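# Place three loose gears on furnace tray, small end up

## Task

Put each of the three gears lying loose into an unoccupied spot on the furnace tray, with the smaller end facing upward, and release them once all three are placed.

## Robot and tools

Robot: two arms, left_arm and right_arm, each with a two-finger parallel gripper and a wrist camera. In the shared scene frame the origin sits on the table top midway between the arms, +z is up, +x reaches out over the table, and left_arm is mounted on the +y side (base near (+0.043, +0.307, 0) m; right_arm base near (+0.046, -0.240, 0) m). The names left and right do not tell you which side of a picture an arm appears on. Joint ranges in rad, base to gripper: waist -2.880 to 2.880, shoulder 0.000 to 3.142, elbow 0.000 to 3.019, wrist pitch -1.693 to 1.571, wrist yaw -1.571 to 1.571, wrist roll -2.094 to 2.094. The elbow cannot quite straighten.

Gripper frame: the fingers extend along the gripper's +z axis and close along its y axis. The reported end_effector_position is the point between the finger pads, roughly 1 cm short of the fingertips.

The 14-number row (used by execute_actions and move): one flat list covering both arms, left_arm first: dx, dy, dz, rx, ry, rz, opening, then the same seven for right_arm. Every value lies in [-1, 1]; include both arms even when only one should move. dx..rz are an offset, not a pose: they are expressed in that gripper's own axes and measured from the gripper pose printed in the most recent result that showed it (before any such result exists, or for later calls inside one reply, from wherever the robot is when the action begins). Scale: 1.0 equals 0.6 m of translation or 180 degrees of rotation; rx, ry, rz form a single rotation vector. Opening is absolute, not an offset: +1 is fully open (0.094 m), -1 is shut.

execute_actions: argument actions is a list holding at most one item. An empty list just reports the state. An action item is {"rows": [...], "steps": n} with 1 to 15 rows and n up to 15 (default 15); each control step lasts 1/30 s, each row is used for one step, and the final row repeats to fill the rest. All rows in one action count from the same reference pose, so they are not cumulative. A wait item is {"steps": n} with n up to 300, counted from the previous result, so time you spend replying is included. Optional pictures (true/false) controls whether camera images come back; by default they do. A rejected call sends nothing.

move: target is one 14-number row as above (same offset rules). Each gripper travels a straight line toward its goal and all arms finish together, lasting 0.5 to 10 s; anything longer is cut at 10 s before arrival. speed is the top path speed in m/s, 0.002 to 0.5 (default 0.25); rotation is capped at twice that value in rad/s. Openings are sent at the start. Paths ignore obstacles and the other arm, grippers lag and may overshoot speed near full reach. Faster motion and targets set deeper past a contact mean harder impacts. The result adds a move: line giving the ending (done, off_target, moving, held, fault) and active limits (limits=paced: the sent pose was clipped; limits=held: a safety check blocked some steps, after which the arm may surge), plus each gripper's distance from its goal. If only one arm is named, the other finished fine.

wait: seconds from 0 to 10; nothing new is commanded. zoom_image: camera is one of cam_high, cam_low, cam_left_wrist, cam_right_wrist (each 504x504); region is [x0, y0, x1, y1] in pixels from the top-left, no larger than 504 by 504. read_manual: section "licences" returns URDF licence text only. finished_scene: pass the number of the current scene; irreversible, and the goal must still hold afterwards. Replying without any tool call ends everything.

Control behaviour: each step the commanded pose is limited to within 70 mm and 16 degrees of the measured pose, then damped inverse kinematics chases it, favouring position over orientation. A distant goal may need several actions; after an action an arm continues only to its last clipped pose. Arms tend to settle a centimetre or more low, and zero offsets re-drive toward the reference pose and can let the arm sag further. To keep an arm still, in a reply's first call send the offset that returns it to the desired pose (aiming higher if it still sags), zeros in later calls, and always its intended opening. The simulation keeps running while you think.

Results: the state line gives each gripper's position in metres and quat_wxyz in the scene frame; printed positions can be off, more so at long reach. "pose unreachable" means the clearance check altered or blocked that arm's command; HELD marks steps where your row was not fully sent. A "Hand target" line shows where the controller is currently steering each gripper. grip_measured is the measured finger opening on the command scale (last Joint positions value is metres); each gripper reads up to about 1 mm off. Joint torques are raw drive outputs with offsets and noise. MOTOR HOT appears from 85 °C; at 100 °C an OVER-TEMPERATURE FAULT drops that arm. FAULT lines report stops.

Gripping: command an opening about 0.03 below grip_measured for a firm hold, less below for a gentler one; pads push about 50 to 62 N, less on very thin parts, with a brief spike on contact. Expect occasional tugs on held parts or nudges to loose ones.

Avoid: letting the arms collide or press on each other, knocking anything off the table, dropping or slamming gears, hard pushes, and holding loads long enough to overheat motors.

Each tool is called in YAML: its name, and indented under it one key for each argument.

## Session

execute_actions:
  actions: []

Scene clock: 0.00 s of 6000.00 s.
left_arm: end_effector_position=(+0.1538, +0.7039, +0.2368) grip_measured=+1.000 end_effector_quat_wxyz=(+0.709, -0.328, +0.614, -0.113) | right_arm: end_effector_position=(+0.3922, +0.0080, +0.2696) grip_measured=+1.000 end_effector_quat_wxyz=(+0.004, -0.578, +0.815, -0.032)
Joint positions: left_arm=[ 1.552  1.416  0.529  1.058  1.389 -0.816  0.094] | right_arm=[ 0.757  1.447  1.448 -1.567  0.063 -0.585  0.094]
Joint velocities: left_arm=[-0.005 -0.005 -0.007  0.002 -0.007 -0.037  0.   ] | right_arm=[-0.015 -0.005 -0.007  0.012 -0.066 -0.022  0.   ]
Joint torques (N m, as the arm reports them, + toward a larger angle): no reading
Motor temperatures (°C, as the motors report them): left_arm=[29 31 26 28 29 30] | right_arm=[27 29 27 30 29 26]
Hand target (left_arm): +0.153, +0.709, +0.245; +0.712, -0.319, +0.617, -0.105
Hand target (right_arm): +0.398, +0.012, +0.285; +0.023, -0.578, +0.815, -0.031

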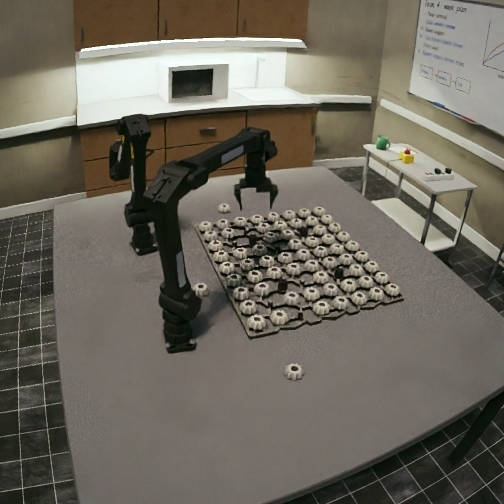

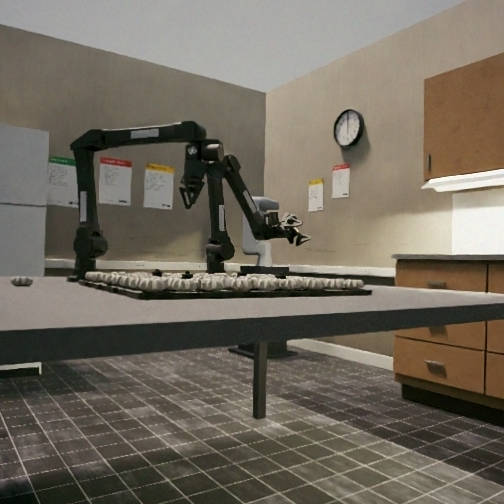

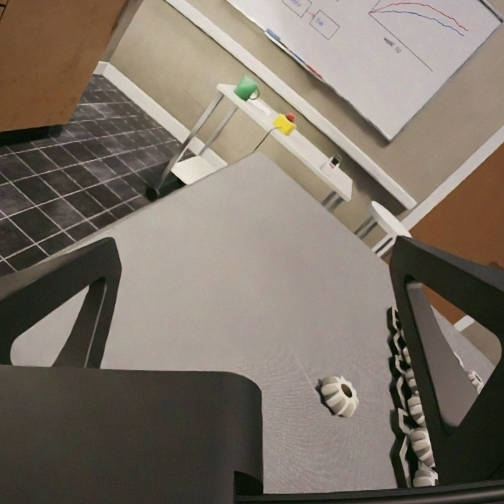

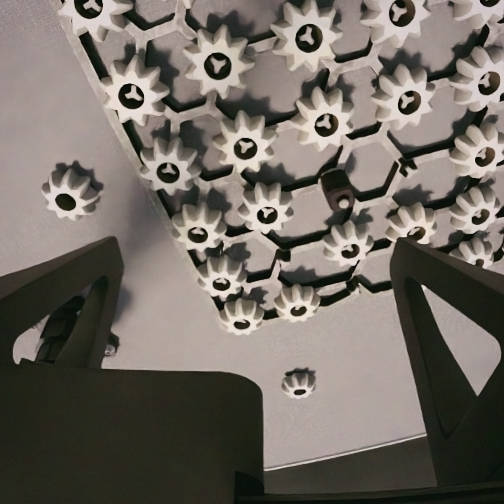

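zoom_image:
  camera: "cam_high"
  region: [160, 180, 420, 400]

zoom_image:
  camera: "cam_right_wrist"
  region: [0, 100, 504, 420]

zoom_image:
  camera: "cam_low"
  region: [0, 240, 200, 320]

Region (160, 180, 420, 400) of cam_high's 504x504 image, scaled by 1.938, with more detail than that image has; it fills the top 426 rows of this view, and the rest is white.

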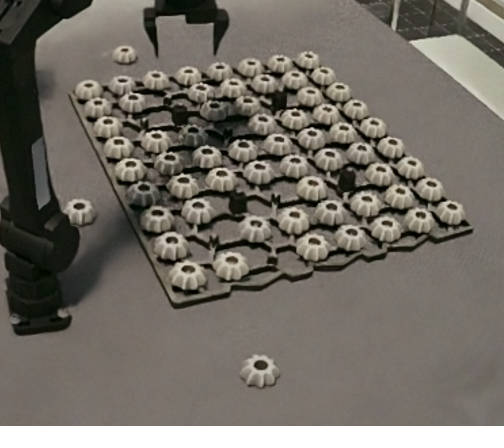

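Region (0, 100, 504, 420) of cam_right_wrist's 504x504 image, scaled by 1.000; it fills the top 320 rows of this view, and the rest is white.

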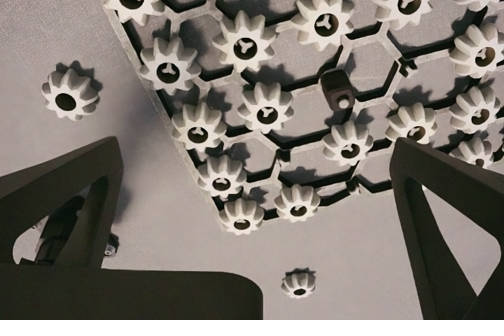

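Region (0, 240, 200, 320) of cam_low's 504x504 image, scaled by 2.520, with more detail than that image has; it fills the top 202 rows of this view, and the rest is white.

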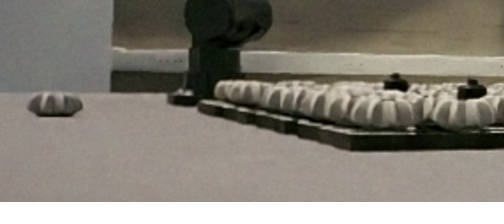

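zoom_image:
  camera: "cam_high"
  region: [180, 260, 340, 400]

zoom_image:
  camera: "cam_left_wrist"
  region: [280, 320, 460, 500]

zoom_image:
  camera: "cam_right_wrist"
  region: [20, 130, 420, 420]

Region (180, 260, 340, 400) of cam_high's 504x504 image, scaled by 3.150, with more detail than that image has; it fills the top 441 rows of this view, and the rest is white.

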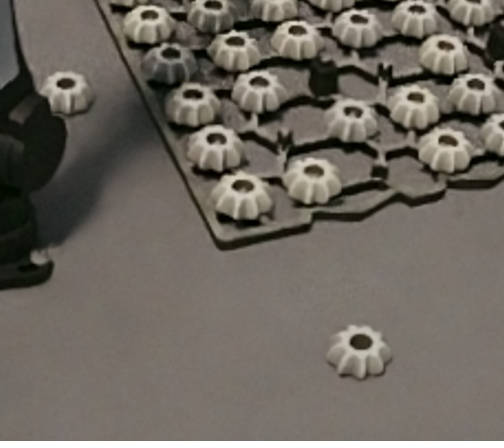

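Region (280, 320, 460, 500) of cam_left_wrist's 504x504 image, scaled by 2.800, with more detail than that image has.

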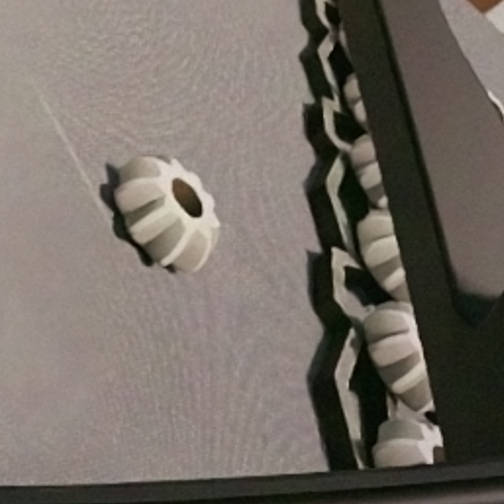

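Region (20, 130, 420, 420) of cam_right_wrist's 504x504 image, scaled by 1.260, with more detail than that image has; it fills the top 365 rows of this view, and the rest is white.

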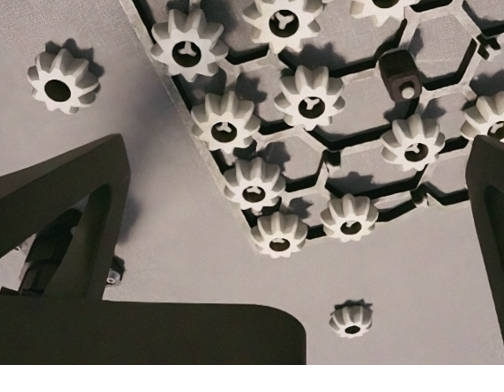

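move:
  target: [0.387,-0.396,0.242,-0.083,0.520,0.241,1, 0.735,-0.115,0.15,0,0,0,1]
  speed: 0.3

Scene clock: 32.00 s of 6000.00 s.
left_arm: end_effector_position=(+0.3824, +0.4358, +0.1818) grip_measured=+1.000 end_effector_quat_wxyz=(-0.016, +0.005, +1.000, -0.014) | right_arm: end_effector_position=(+0.3111, -0.4337, +0.1955) grip_measured=+1.000 end_effector_quat_wxyz=(+0.003, -0.574, +0.819, -0.022)
Joint positions: left_arm=[ 0.2    1.339  1.108 -1.381  0.015  0.383  0.094] | right_arm=[-0.517  1.182  1.01  -1.355  0.008 -1.849  0.094]
Joint velocities: left_arm=[-0.024 -0.005 -0.002 -0.012 -0.007  0.037  0.   ] | right_arm=[-0.024 -0.005 -0.007 -0.017 -0.007  0.022  0.   ]
Joint torques (N m, as the arm reports them, + toward a larger angle): left_arm=[ 0.65 -8.32 11.62 -0.25 -0.04 -0.12] | right_arm=[ 0.67 -5.12  8.46  1.14 -0.07 -0.06]
Motor temperatures (°C, as the motors report them): left_arm=[29 31 29 28 29 30] | right_arm=[27 30 30 30 29 26]
Hand target (left_arm): +0.397, +0.443, +0.202; +0.003, -0.001, +1.000, -0.005
Hand target (right_arm): +0.319, -0.440, +0.203; +0.010, -0.578, +0.815, -0.037
Off the commanded pose (left_arm): 0.025 m, 3 deg.
Off the commanded pose (right_arm): 0.004 m, 1 deg.
After step 90, 25.40 s passed at rest.
move: off_target (left_arm); limits=paced

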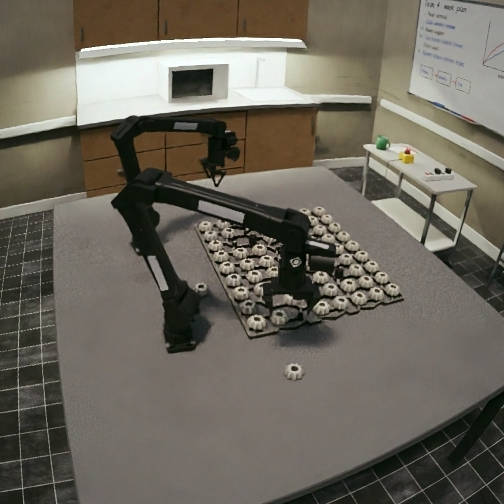

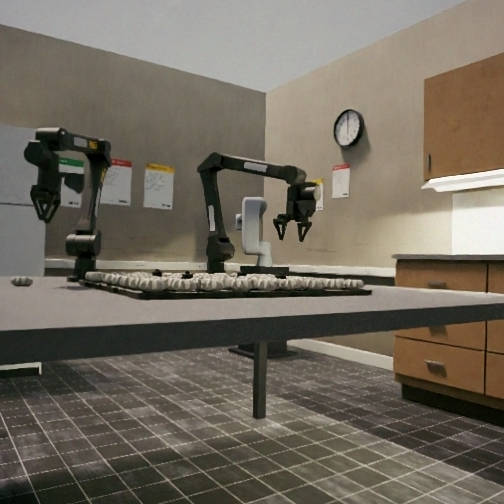

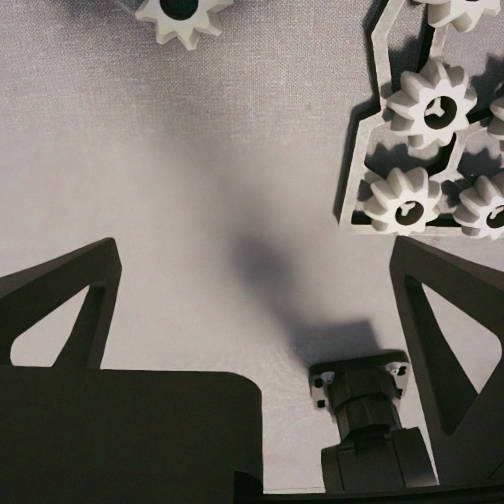

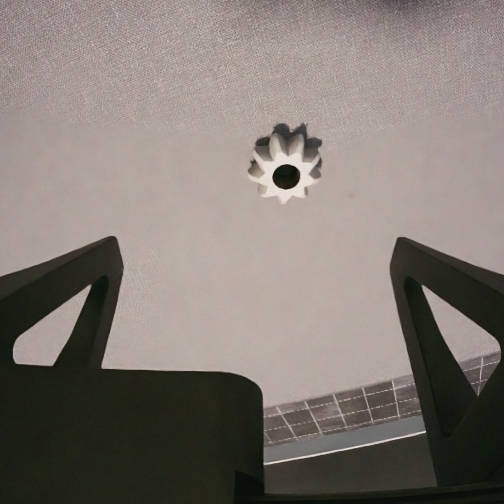

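move:
  target: [-0.135,0.082,0.15,0,0,0,1, 0.072,-0.045,0.2,0,0,0,1]
  speed: 0.2

Scene clock: 50.87 s of 6000.00 s.
left_arm: end_effector_position=(+0.4382, +0.4693, +0.0739) grip_measured=+1.000 end_effector_quat_wxyz=(-0.044, +0.004, +0.999, -0.027) | right_arm: end_effector_position=(+0.3218, -0.4837, +0.0764) grip_measured=+1.000 end_effector_quat_wxyz=(-0.001, -0.572, +0.820, -0.013)
Joint positions: left_arm=[ 0.226  1.645  1.141 -1.169  0.015  0.407  0.094] | right_arm=[-0.611  1.42   0.89  -1.016  0.007 -1.938  0.094]
Joint velocities: left_arm=[-0.024  0.005  0.002 -0.002 -0.051 -0.022  0.   ] | right_arm=[-0.005 -0.015 -0.042 -0.007 -0.007 -0.051  0.   ]
Joint torques (N m, as the arm reports them, + toward a larger angle): left_arm=[  1.15 -12.7   10.39   0.4   -0.01   0.08] | right_arm=[-0.02 -7.46  6.31  1.13 -0.07  0.04]
Motor temperatures (°C, as the motors report them): left_arm=[29 31 33 28 29 30] | right_arm=[27 30 31 30 29 26]
Hand target (left_arm): +0.460, +0.482, +0.090; -0.016, +0.005, +1.000, -0.014
Hand target (right_arm): +0.323, -0.488, +0.078; +0.003, -0.574, +0.819, -0.022
Off the commanded pose (left_arm): 0.029 m, 4 deg.
Off the commanded pose (right_arm): 0.005 m, 1 deg.
After step 90, 14.63 s passed at rest.
move: off_target (left_arm)

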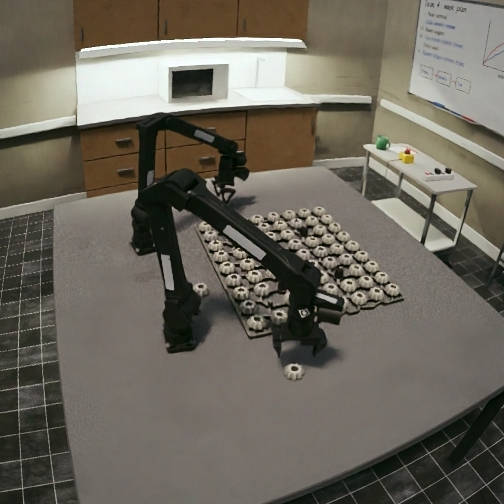

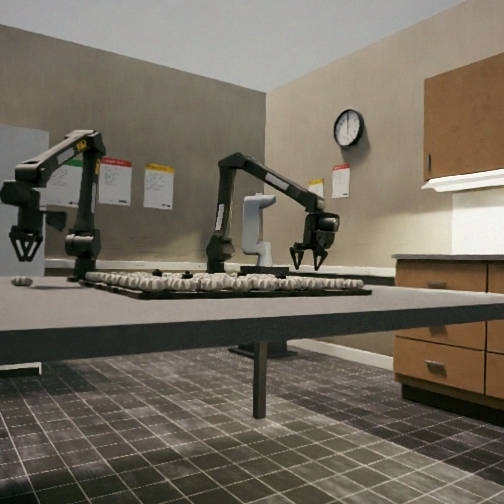

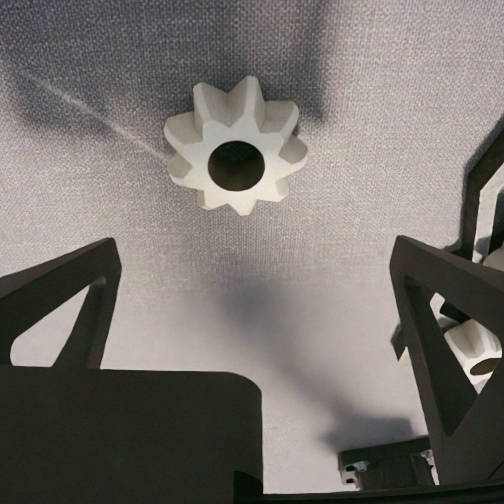

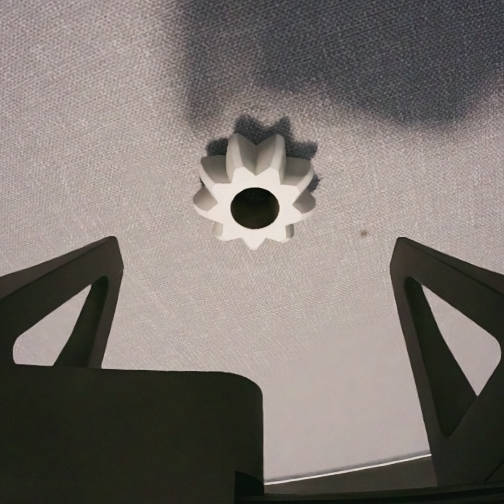

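move:
  target: [-0.062,0.033,0.03,-0.025,-0.046,0,1, 0.013,0.003,0.097,0,0,0,1]
  speed: 0.1

Scene clock: 64.87 s of 6000.00 s.
left_arm: end_effector_position=(+0.4743, +0.4868, +0.0613) grip_measured=+1.000 end_effector_quat_wxyz=(+0.032, +0.005, +0.999, +0.013) | right_arm: end_effector_position=(+0.3183, -0.4881, +0.0209) grip_measured=+1.000 end_effector_quat_wxyz=(-0.002, -0.572, +0.820, -0.009)
Joint positions: left_arm=[ 0.226  1.656  1.119 -0.964  0.002  0.407  0.094] | right_arm=[-0.626  1.522  0.824 -0.856  0.007 -1.952  0.094]
Joint velocities: left_arm=[ 0.005 -0.015 -0.012  0.007  0.007  0.051  0.   ] | right_arm=[ 0.005 -0.015  0.007 -0.007  0.037  0.007  0.   ]
Joint torques (N m, as the arm reports them, + toward a larger angle): left_arm=[  0.58 -11.8    6.61   0.87  -0.06   0.  ] | right_arm=[ 0.31 -7.87  5.33  1.06 -0.02 -0.02]
Motor temperatures (°C, as the motors report them): left_arm=[29 32 33 28 29 30] | right_arm=[27 30 30 30 29 26]
Hand target (left_arm): +0.473, +0.488, +0.052; +0.028, +0.005, +1.000, +0.012
Hand target (right_arm): +0.317, -0.492, +0.019; -0.001, -0.572, +0.820, -0.013
Off the commanded pose (left_arm): 0.010 m, 1 deg.
Off the commanded pose (right_arm): 0.004 m, 0 deg.
After step 90, 9.83 s passed at rest.
move: done

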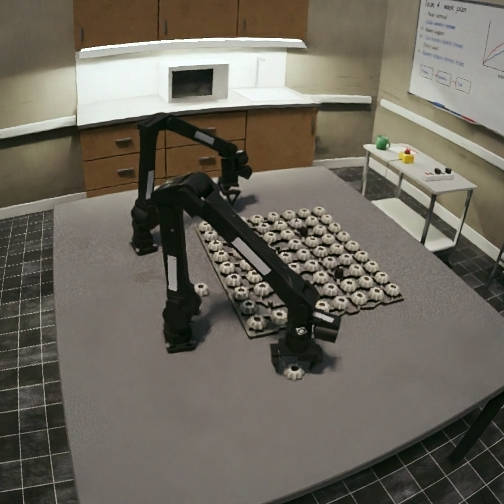

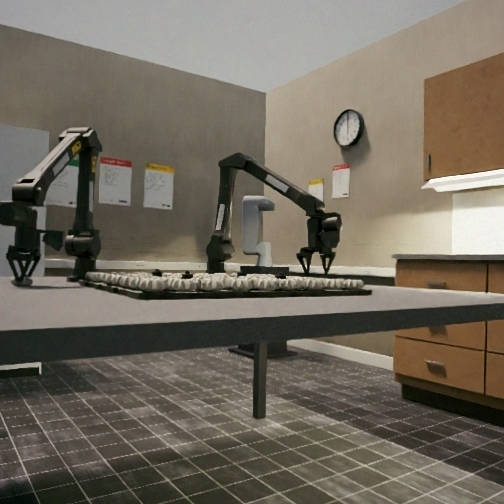

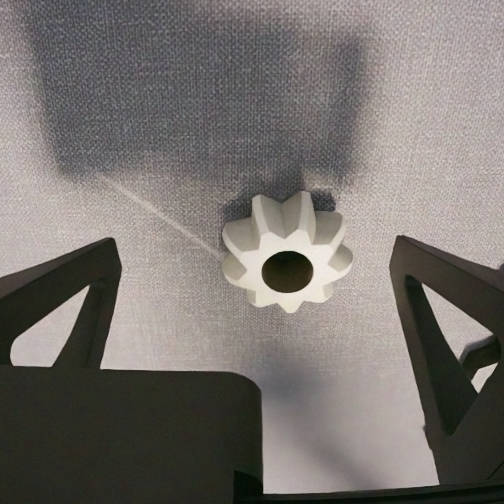

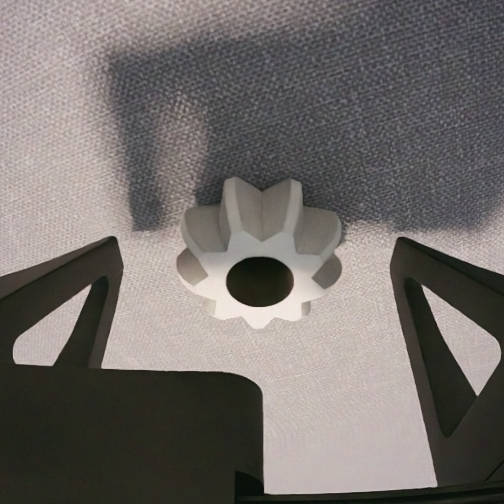

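move:
  target: [0.042,-0.021,0.035,0.008,0.020,0,1, 0.013,0,0.012,0,0,0,1]
  speed: 0.08

Scene clock: 71.73 s of 6000.00 s.
left_arm: end_effector_position=(+0.4527, +0.4777, +0.0439) grip_measured=+1.000 end_effector_quat_wxyz=(+0.008, +0.004, +1.000, +0.002) | right_arm: end_effector_position=(+0.3153, -0.4910, +0.0162) grip_measured=+1.000 end_effector_quat_wxyz=(-0.003, -0.571, +0.821, -0.005)
Joint positions: left_arm=[ 0.226  1.656  1.067 -0.964  0.002  0.407  0.094] | right_arm=[-0.638  1.535  0.824 -0.85   0.007 -1.96   0.094]
Joint velocities: left_arm=[ 0.005  0.005 -0.002 -0.002 -0.037  0.007  0.   ] | right_arm=[-0.015 -0.015 -0.017 -0.002  0.007  0.007  0.   ]
Joint torques (N m, as the arm reports them, + toward a larger angle): left_arm=[  0.11 -11.95   6.47   0.23   0.    -0.06] | right_arm=[ 0.14 -7.98  5.77  1.01  0.02 -0.02]
Motor temperatures (°C, as the motors report them): left_arm=[29 32 32 28 29 30] | right_arm=[27 30 30 30 29 26]
Hand target (left_arm): +0.450, +0.475, +0.038; +0.001, +0.004, +1.000, -0.000
Hand target (right_arm): +0.315, -0.496, +0.014; -0.002, -0.572, +0.821, -0.010
Off the commanded pose (left_arm): 0.007 m, 1 deg.
Off the commanded pose (right_arm): 0.005 m, 1 deg.
After step 90, 3.10 s passed at rest.
move: done

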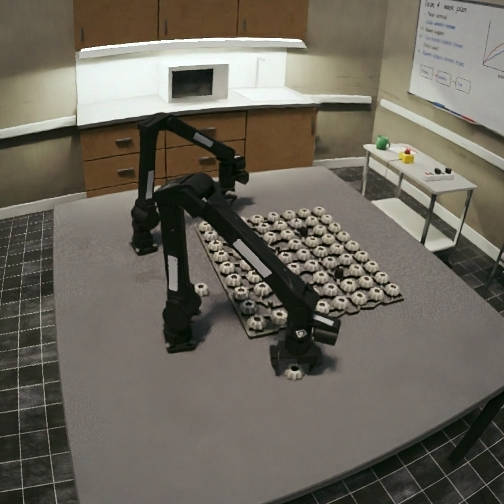

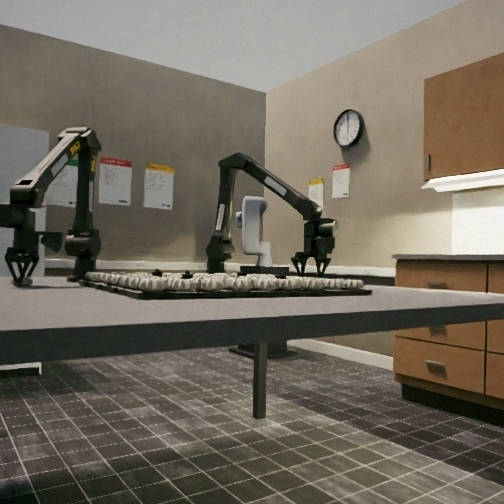

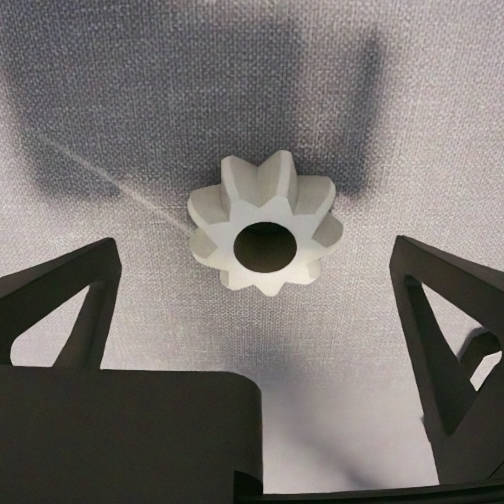

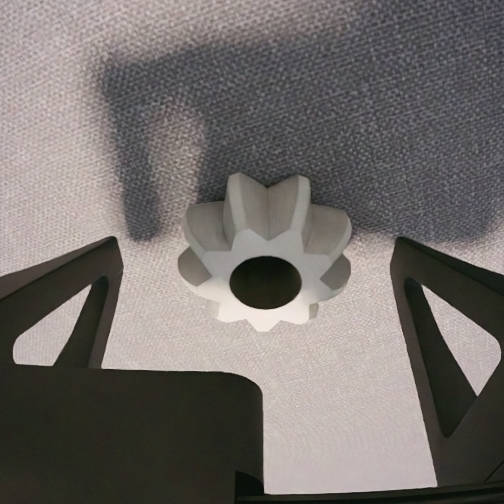

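move:
  target: [0.003,-0.004,0.037,0,0,0,1, 0.004,0,0.002,0,0,0,0.1]
  speed: 0.06

Scene clock: 75.90 s of 6000.00 s.
left_arm: end_effector_position=(+0.4513, +0.4771, +0.0300) grip_measured=+1.000 end_effector_quat_wxyz=(+0.012, +0.004, +1.000, +0.004) | right_arm: end_effector_position=(+0.3153, -0.4911, +0.0162) grip_measured=+0.205 end_effector_quat_wxyz=(-0.003, -0.571, +0.821, -0.006)
Joint positions: left_arm=[ 0.226  1.671  1.042 -0.917  0.002  0.407  0.094] | right_arm=[-0.638  1.535  0.824 -0.85   0.008 -1.961  0.057]
Joint velocities: left_arm=[ 0.005  0.005 -0.012  0.012 -0.022 -0.037  0.   ] | right_arm=[ 0.005 -0.005 -0.007  0.007 -0.081  0.081  0.   ]
Joint torques (N m, as the arm reports them, + toward a larger angle): left_arm=[  0.21 -11.49   6.09   0.97   0.04  -0.05] | right_arm=[ 0.29 -7.89  5.63  0.53  0.    0.05]
Motor temperatures (°C, as the motors report them): left_arm=[29 32 31 28 29 30] | right_arm=[27 30 30 30 29 26]
Hand target (left_arm): +0.451, +0.476, +0.022; +0.008, +0.004, +1.000, +0.002
Hand target (right_arm): +0.314, -0.493, +0.015; -0.003, -0.570, +0.821, -0.005
Off the commanded pose (left_arm): 0.008 m, 0 deg.
Off the commanded pose (right_arm): 0.003 m, 0 deg.
After step 90, 0.33 s passed at rest.
move: done

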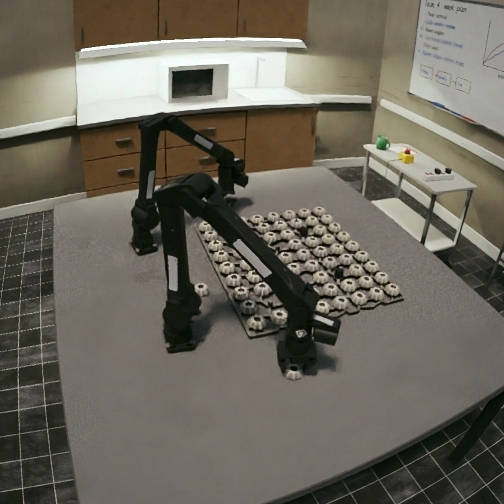

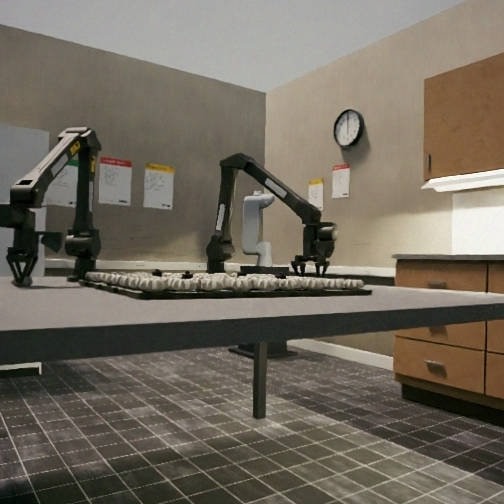

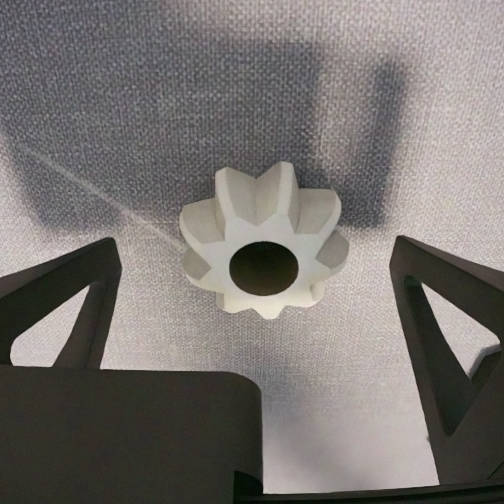

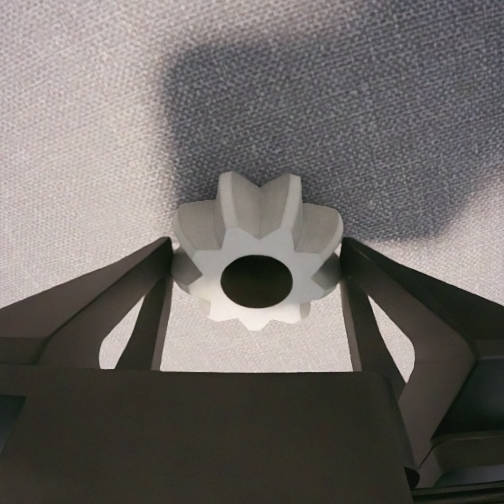

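move:
  target: [0,-0.003,0.023,0,0,0,1, 0,0,-0.07,0,0,0,0.16]
  speed: 0.08

Scene clock: 80.47 s of 6000.00 s.
left_arm: end_effector_position=(+0.4522, +0.4775, +0.0256) grip_measured=+1.000 end_effector_quat_wxyz=(+0.016, +0.004, +1.000, +0.006) | right_arm: end_effector_position=(+0.2991, -0.4762, +0.0352) grip_measured=+0.205 end_effector_quat_wxyz=(-0.009, -0.571, +0.821, +0.023)
Joint positions: left_arm=[ 0.226  1.675  1.033 -0.895  0.002  0.407  0.094] | right_arm=[-0.638  1.48   0.824 -0.963  0.008 -1.961  0.057]
Joint velocities: left_arm=[-0.005 -0.005 -0.017  0.012  0.007 -0.037  0.   ] | right_arm=[-0.005 -0.005 -0.007 -0.007 -0.051  0.022 -0.002]
Joint torques (N m, as the arm reports them, + toward a larger angle): left_arm=[  0.11 -11.4    6.15   0.87   0.04  -0.05] | right_arm=[ 1.2  -9.45  8.68 -0.02  0.04  0.11]
Motor temperatures (°C, as the motors report them): left_arm=[29 32 31 28 29 30] | right_arm=[27 30 30 30 29 26]
Hand target (left_arm): +0.451, +0.476, +0.016; +0.012, +0.004, +1.000, +0.004
Hand target (right_arm): +0.315, -0.490, +0.058; -0.003, -0.571, +0.821, -0.006
Off the commanded pose (left_arm): 0.010 m, 1 deg.
Off the commanded pose (right_arm): 0.032 m, 3 deg.
After step 90, 0.70 s passed at rest.
move: off_target (right_arm)

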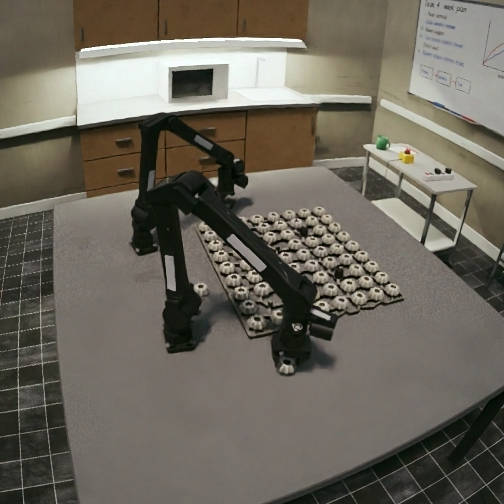

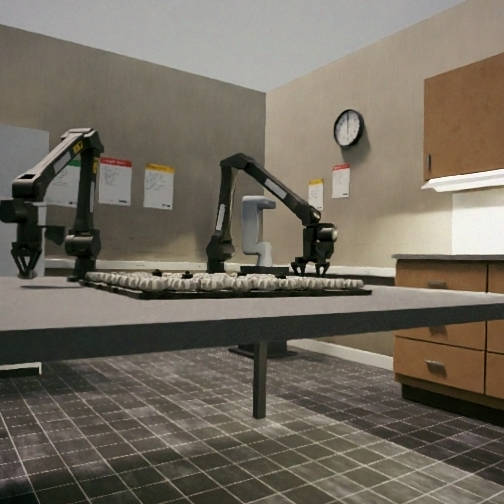

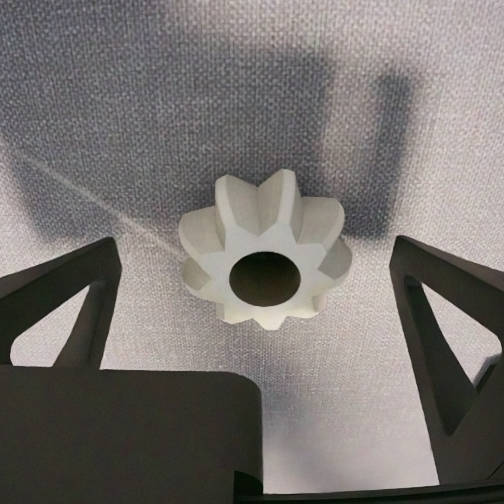

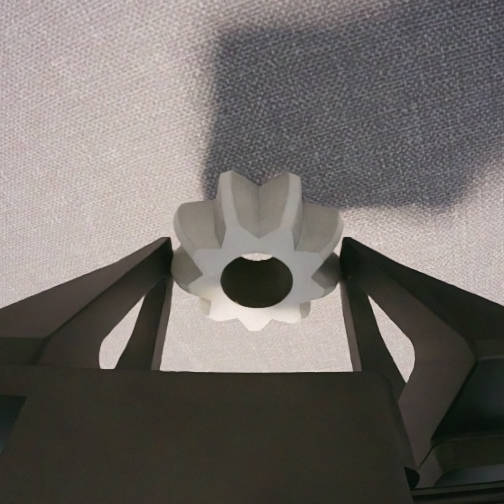

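move:
  target: [0,0,0.008,0,0,0,0.1, -0.441,-0.082,-0.19,0.0145,0.0063,-0.113,0.16]
  speed: 0.2

Scene clock: 88.93 s of 6000.00 s.
left_arm: end_effector_position=(+0.4523, +0.4774, +0.0256) grip_measured=+0.155 end_effector_quat_wxyz=(+0.016, +0.005, +1.000, +0.006) | right_arm: end_effector_position=(+0.4175, -0.2441, +0.1199) grip_measured=+0.205 end_effector_quat_wxyz=(+0.020, +0.712, -0.701, -0.026)
Joint positions: left_arm=[ 0.225  1.675  1.033 -0.894  0.002  0.407  0.054] | right_arm=[ 0.095  1.431  1.028 -1.234 -0.007 -1.599  0.057]
Joint velocities: left_arm=[-0.015 -0.024 -0.012 -0.007  0.007 -0.007 -0.   ] | right_arm=[ 0.015 -0.015 -0.002 -0.007 -0.007 -0.095  0.   ]
Joint torques (N m, as the arm reports them, + toward a larger angle): left_arm=[  0.45 -12.06   6.22   0.76   0.05  -0.02] | right_arm=[ 0.76 -8.28 11.08 -0.16  0.12  0.21]
Motor temperatures (°C, as the motors report them): left_arm=[29 32 30 28 29 30] | right_arm=[27 30 31 30 29 26]
Hand target (left_arm): +0.452, +0.478, +0.021; +0.016, +0.005, +1.000, +0.006
Hand target (right_arm): +0.441, -0.246, +0.146; +0.001, +0.707, -0.707, -0.004
Off the commanded pose (left_arm): 0.005 m, 0 deg.
Off the commanded pose (right_arm): 0.039 m, 4 deg.
After step 90, 3.50 s passed at rest.
move: off_target (right_arm)

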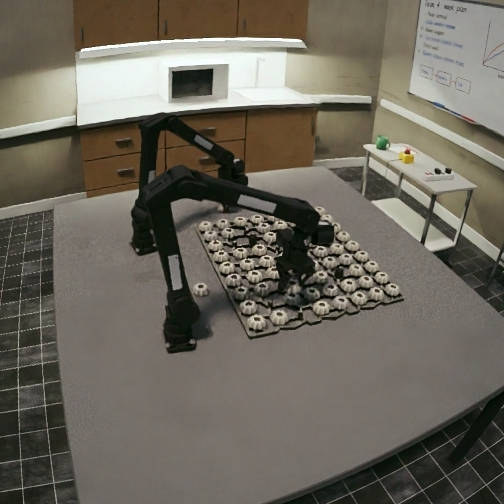

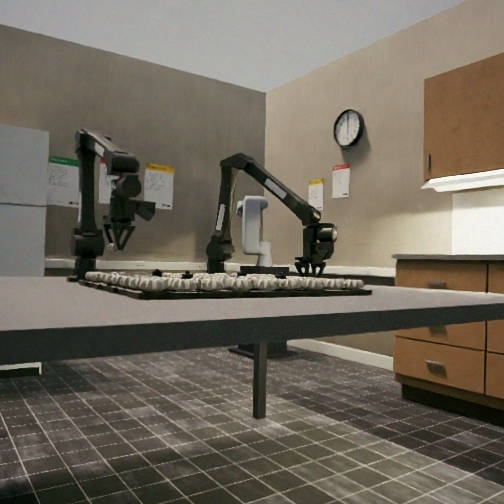

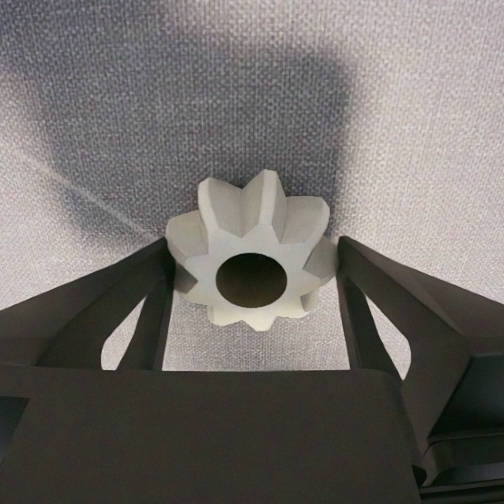

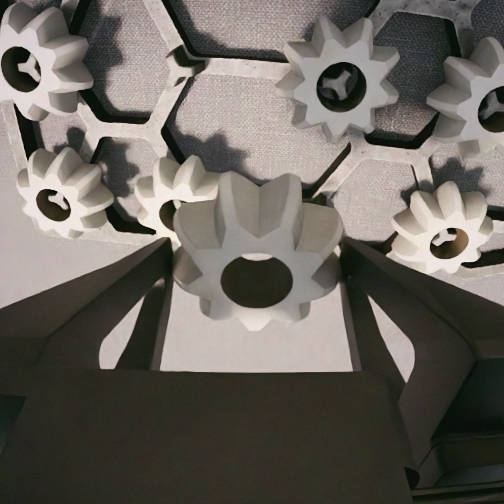

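move:
  target: [0,0,-0.22,0,0,0,0.11, 0.06,-0.045,0.05,0.0202,-0.0084,0.338,0.16]
  speed: 0.2

Scene clock: 104.83 s of 6000.00 s.
left_arm: end_effector_position=(+0.4242, +0.4656, +0.1197) grip_measured=+0.155 end_effector_quat_wxyz=(-0.024, +0.005, +1.000, -0.011) | right_arm: end_effector_position=(+0.4378, -0.2752, +0.0857) grip_measured=+0.205 end_effector_quat_wxyz=(-0.010, -0.270, +0.963, +0.006)
Joint positions: left_arm=[ 0.225  1.526  1.132 -1.23   0.002  0.407  0.054] | right_arm=[ 0.018  1.499  1.004 -1.098 -0.003 -0.637  0.057]
Joint velocities: left_arm=[-0.005 -0.005 -0.002  0.017 -0.051 -0.007  0.001] | right_arm=[-0.005 -0.015 -0.022  0.002  0.022 -0.037  0.   ]
Joint torques (N m, as the arm reports them, + toward a larger angle): left_arm=[  0.27 -14.13  12.04  -0.34   0.05  -0.04] | right_arm=[ 0.68 -9.24  6.73  1.02  0.16  0.18]
Motor temperatures (°C, as the motors report them): left_arm=[29 32 30 28 29 30] | right_arm=[27 30 32 30 29 26]
Hand target (left_arm): +0.446, +0.474, +0.157; +0.016, +0.005, +1.000, +0.006
Hand target (right_arm): +0.443, -0.280, +0.088; +0.000, -0.259, +0.966, +0.000
Off the commanded pose (left_arm): 0.046 m, 5 deg.
Off the commanded pose (right_arm): 0.007 m, 2 deg.
After step 90, 9.73 s passed at rest.
move: off_target (left_arm)

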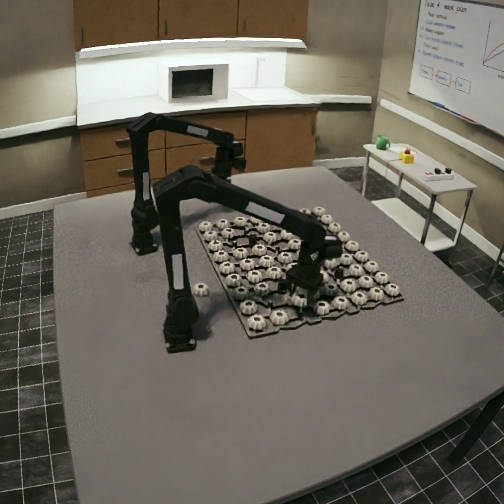

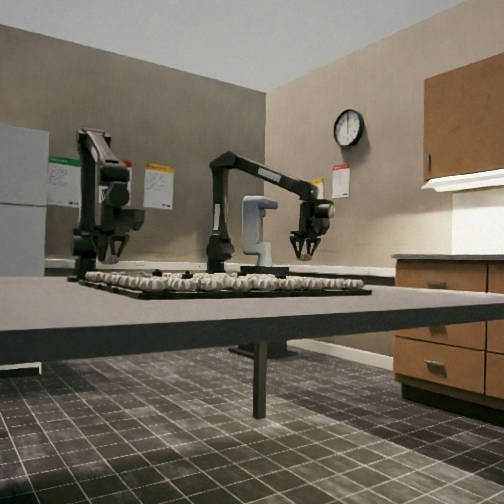

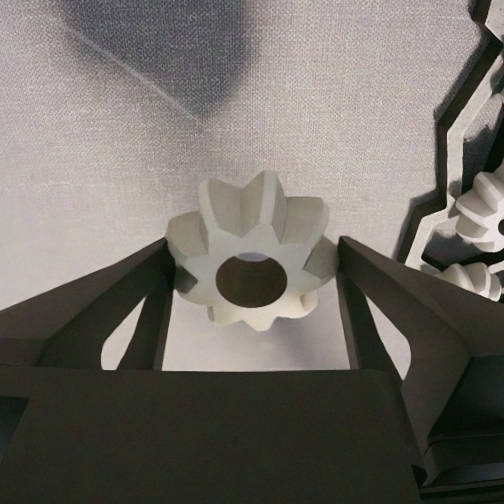

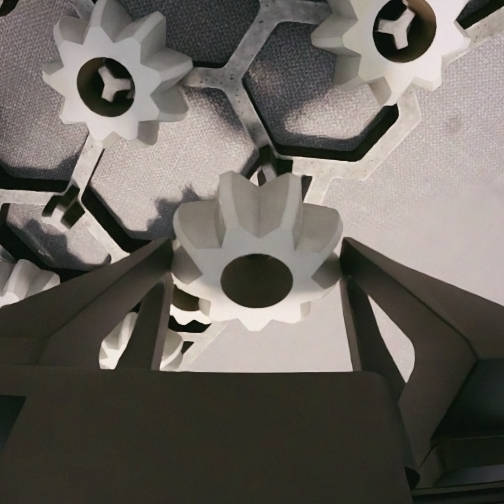

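zoom_image:
  camera: "cam_right_wrist"
  region: [180, 90, 360, 230]

zoom_image:
  camera: "cam_right_wrist"
  region: [0, 140, 160, 280]

Region (180, 90, 360, 230) of cam_right_wrist's 504x504 image, scaled by 2.800, with more detail than that image has.

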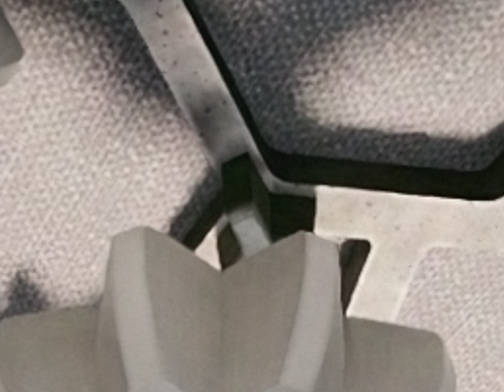

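Region (0, 140, 160, 280) of cam_right_wrist's 504x504 image, scaled by 3.150, with more detail than that image has; it fills the top 441 rows of this view, and the rest is white.

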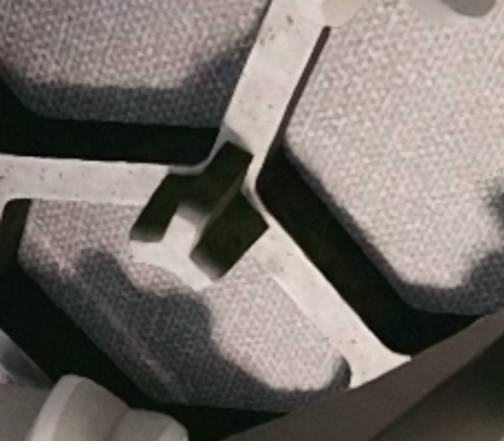

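move:
  target: [-0.08,-0.40,-0.2,0,-0.02,0,0.11, -0.012,-0.014,0.058,0,0,0,0.16]
  speed: 0.15

Scene clock: 114.30 s of 6000.00 s.
left_arm: end_effector_position=(+0.4566, +0.2307, +0.2149) grip_measured=+0.155 end_effector_quat_wxyz=(-0.022, +0.011, +1.000, -0.008) | right_arm: end_effector_position=(+0.4428, -0.2758, +0.0494) grip_measured=+0.205 end_effector_quat_wxyz=(-0.018, -0.269, +0.963, +0.008)
Joint positions: left_arm=[-0.343  1.471  1.331 -1.47   0.023 -0.148  0.054] | right_arm=[ 0.018  1.575  0.981 -1.017 -0.003 -0.634  0.057]
Joint velocities: left_arm=[-0.005 -0.005 -0.002 -0.012  0.022 -0.007  0.001] | right_arm=[-0.005 -0.005  0.002 -0.002  0.051  0.007 -0.   ]
Joint torques (N m, as the arm reports them, + toward a larger angle): left_arm=[ -0.04 -10.03  12.71  -0.3   -0.07  -0.14] | right_arm=[-0.05 -9.59  6.12  1.02  0.05 -0.03]
Motor temperatures (°C, as the motors report them): left_arm=[29 32 33 28 29 30] | right_arm=[27 30 31 30 29 26]
Hand target (left_arm): +0.474, +0.229, +0.240; +0.005, +0.005, +1.000, -0.011
Hand target (right_arm): +0.447, -0.279, +0.051; -0.010, -0.270, +0.963, +0.005
Off the commanded pose (left_arm): 0.034 m, 3 deg.
Off the commanded pose (right_arm): 0.006 m, 1 deg.
After step 90, 4.13 s passed at rest.
move: off_target (left_arm)

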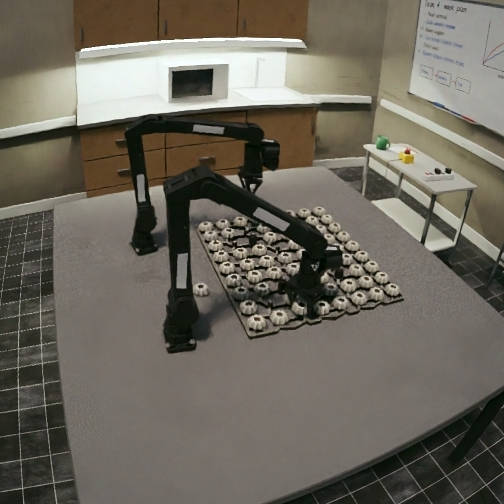

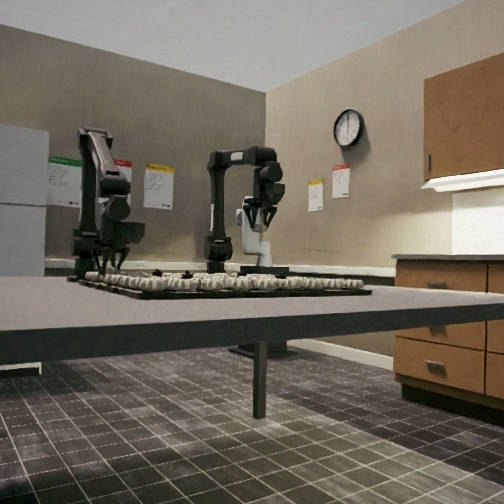

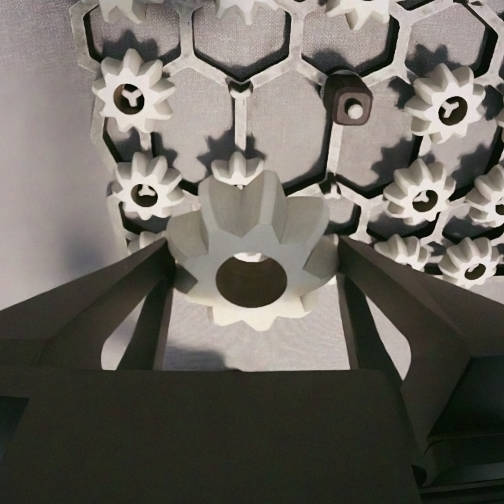

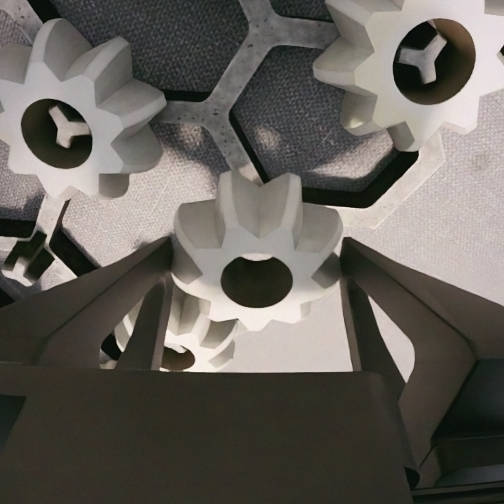

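move:
  target: [-0.037,0.018,0.18,-0.005,-0.014,-0.007,0.11, -0.002,-0.006,0.03,0,0,0,0.16]
  speed: 0.08

Scene clock: 126.27 s of 6000.00 s.
left_arm: end_effector_position=(+0.4685, +0.2369, +0.1029) grip_measured=+0.155 end_effector_quat_wxyz=(-0.011, +0.005, +1.000, -0.000) | right_arm: end_effector_position=(+0.4437, -0.2775, +0.0322) grip_measured=+0.205 end_effector_quat_wxyz=(-0.022, -0.268, +0.963, +0.007)
Joint positions: left_arm=[-0.332  1.57   1.136 -1.158  0.004 -0.15   0.054] | right_arm=[ 0.016  1.61   0.969 -0.976  0.002 -0.634  0.057]
Joint velocities: left_arm=[-0.005 -0.005  0.012 -0.012  0.037  0.022 -0.001] | right_arm=[ 0.005  0.005 -0.002  0.002  0.007  0.037  0.   ]
Joint torques (N m, as the arm reports them, + toward a larger angle): left_arm=[  1.12 -12.43   7.63   0.62  -0.1   -0.02] | right_arm=[  1.08 -10.14   5.6    0.84  -0.15   0.02]
Motor temperatures (°C, as the motors report them): left_arm=[29 32 34 28 29 30] | right_arm=[27 30 31 30 29 26]
Hand target (left_arm): +0.475, +0.240, +0.106; +0.000, +0.001, +1.000, -0.000
Hand target (right_arm): +0.445, -0.278, +0.031; -0.018, -0.268, +0.963, +0.008
Off the commanded pose (left_arm): 0.007 m, 1 deg.
Off the commanded pose (right_arm): 0.002 m, 0 deg.
After step 90, 7.20 s passed at rest.
move: done

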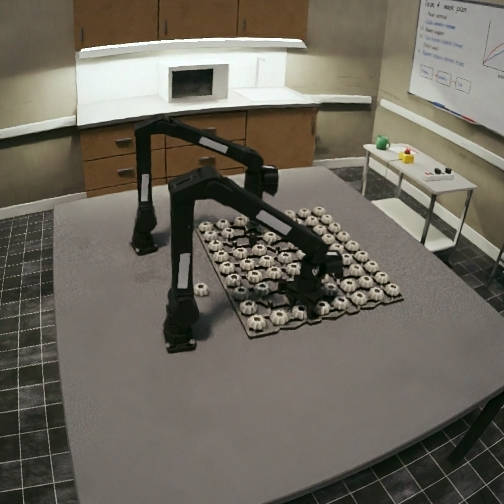

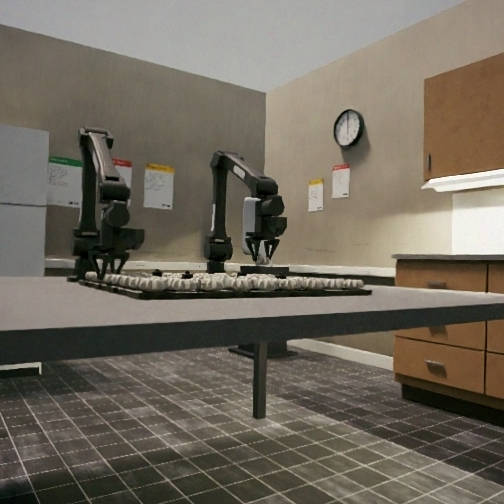

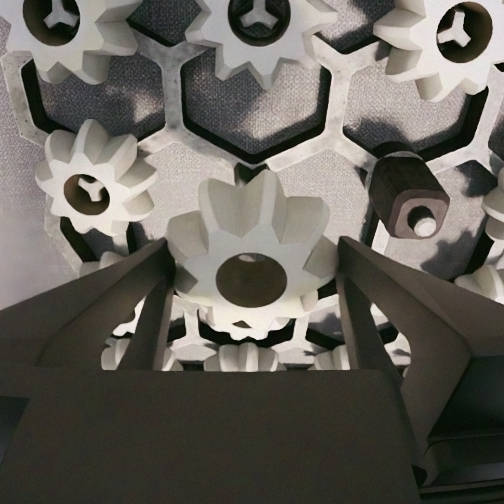

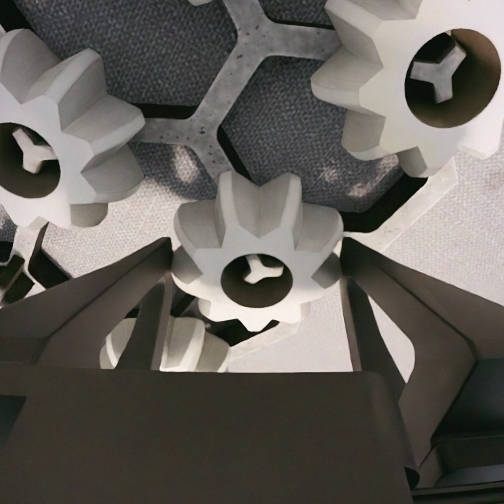

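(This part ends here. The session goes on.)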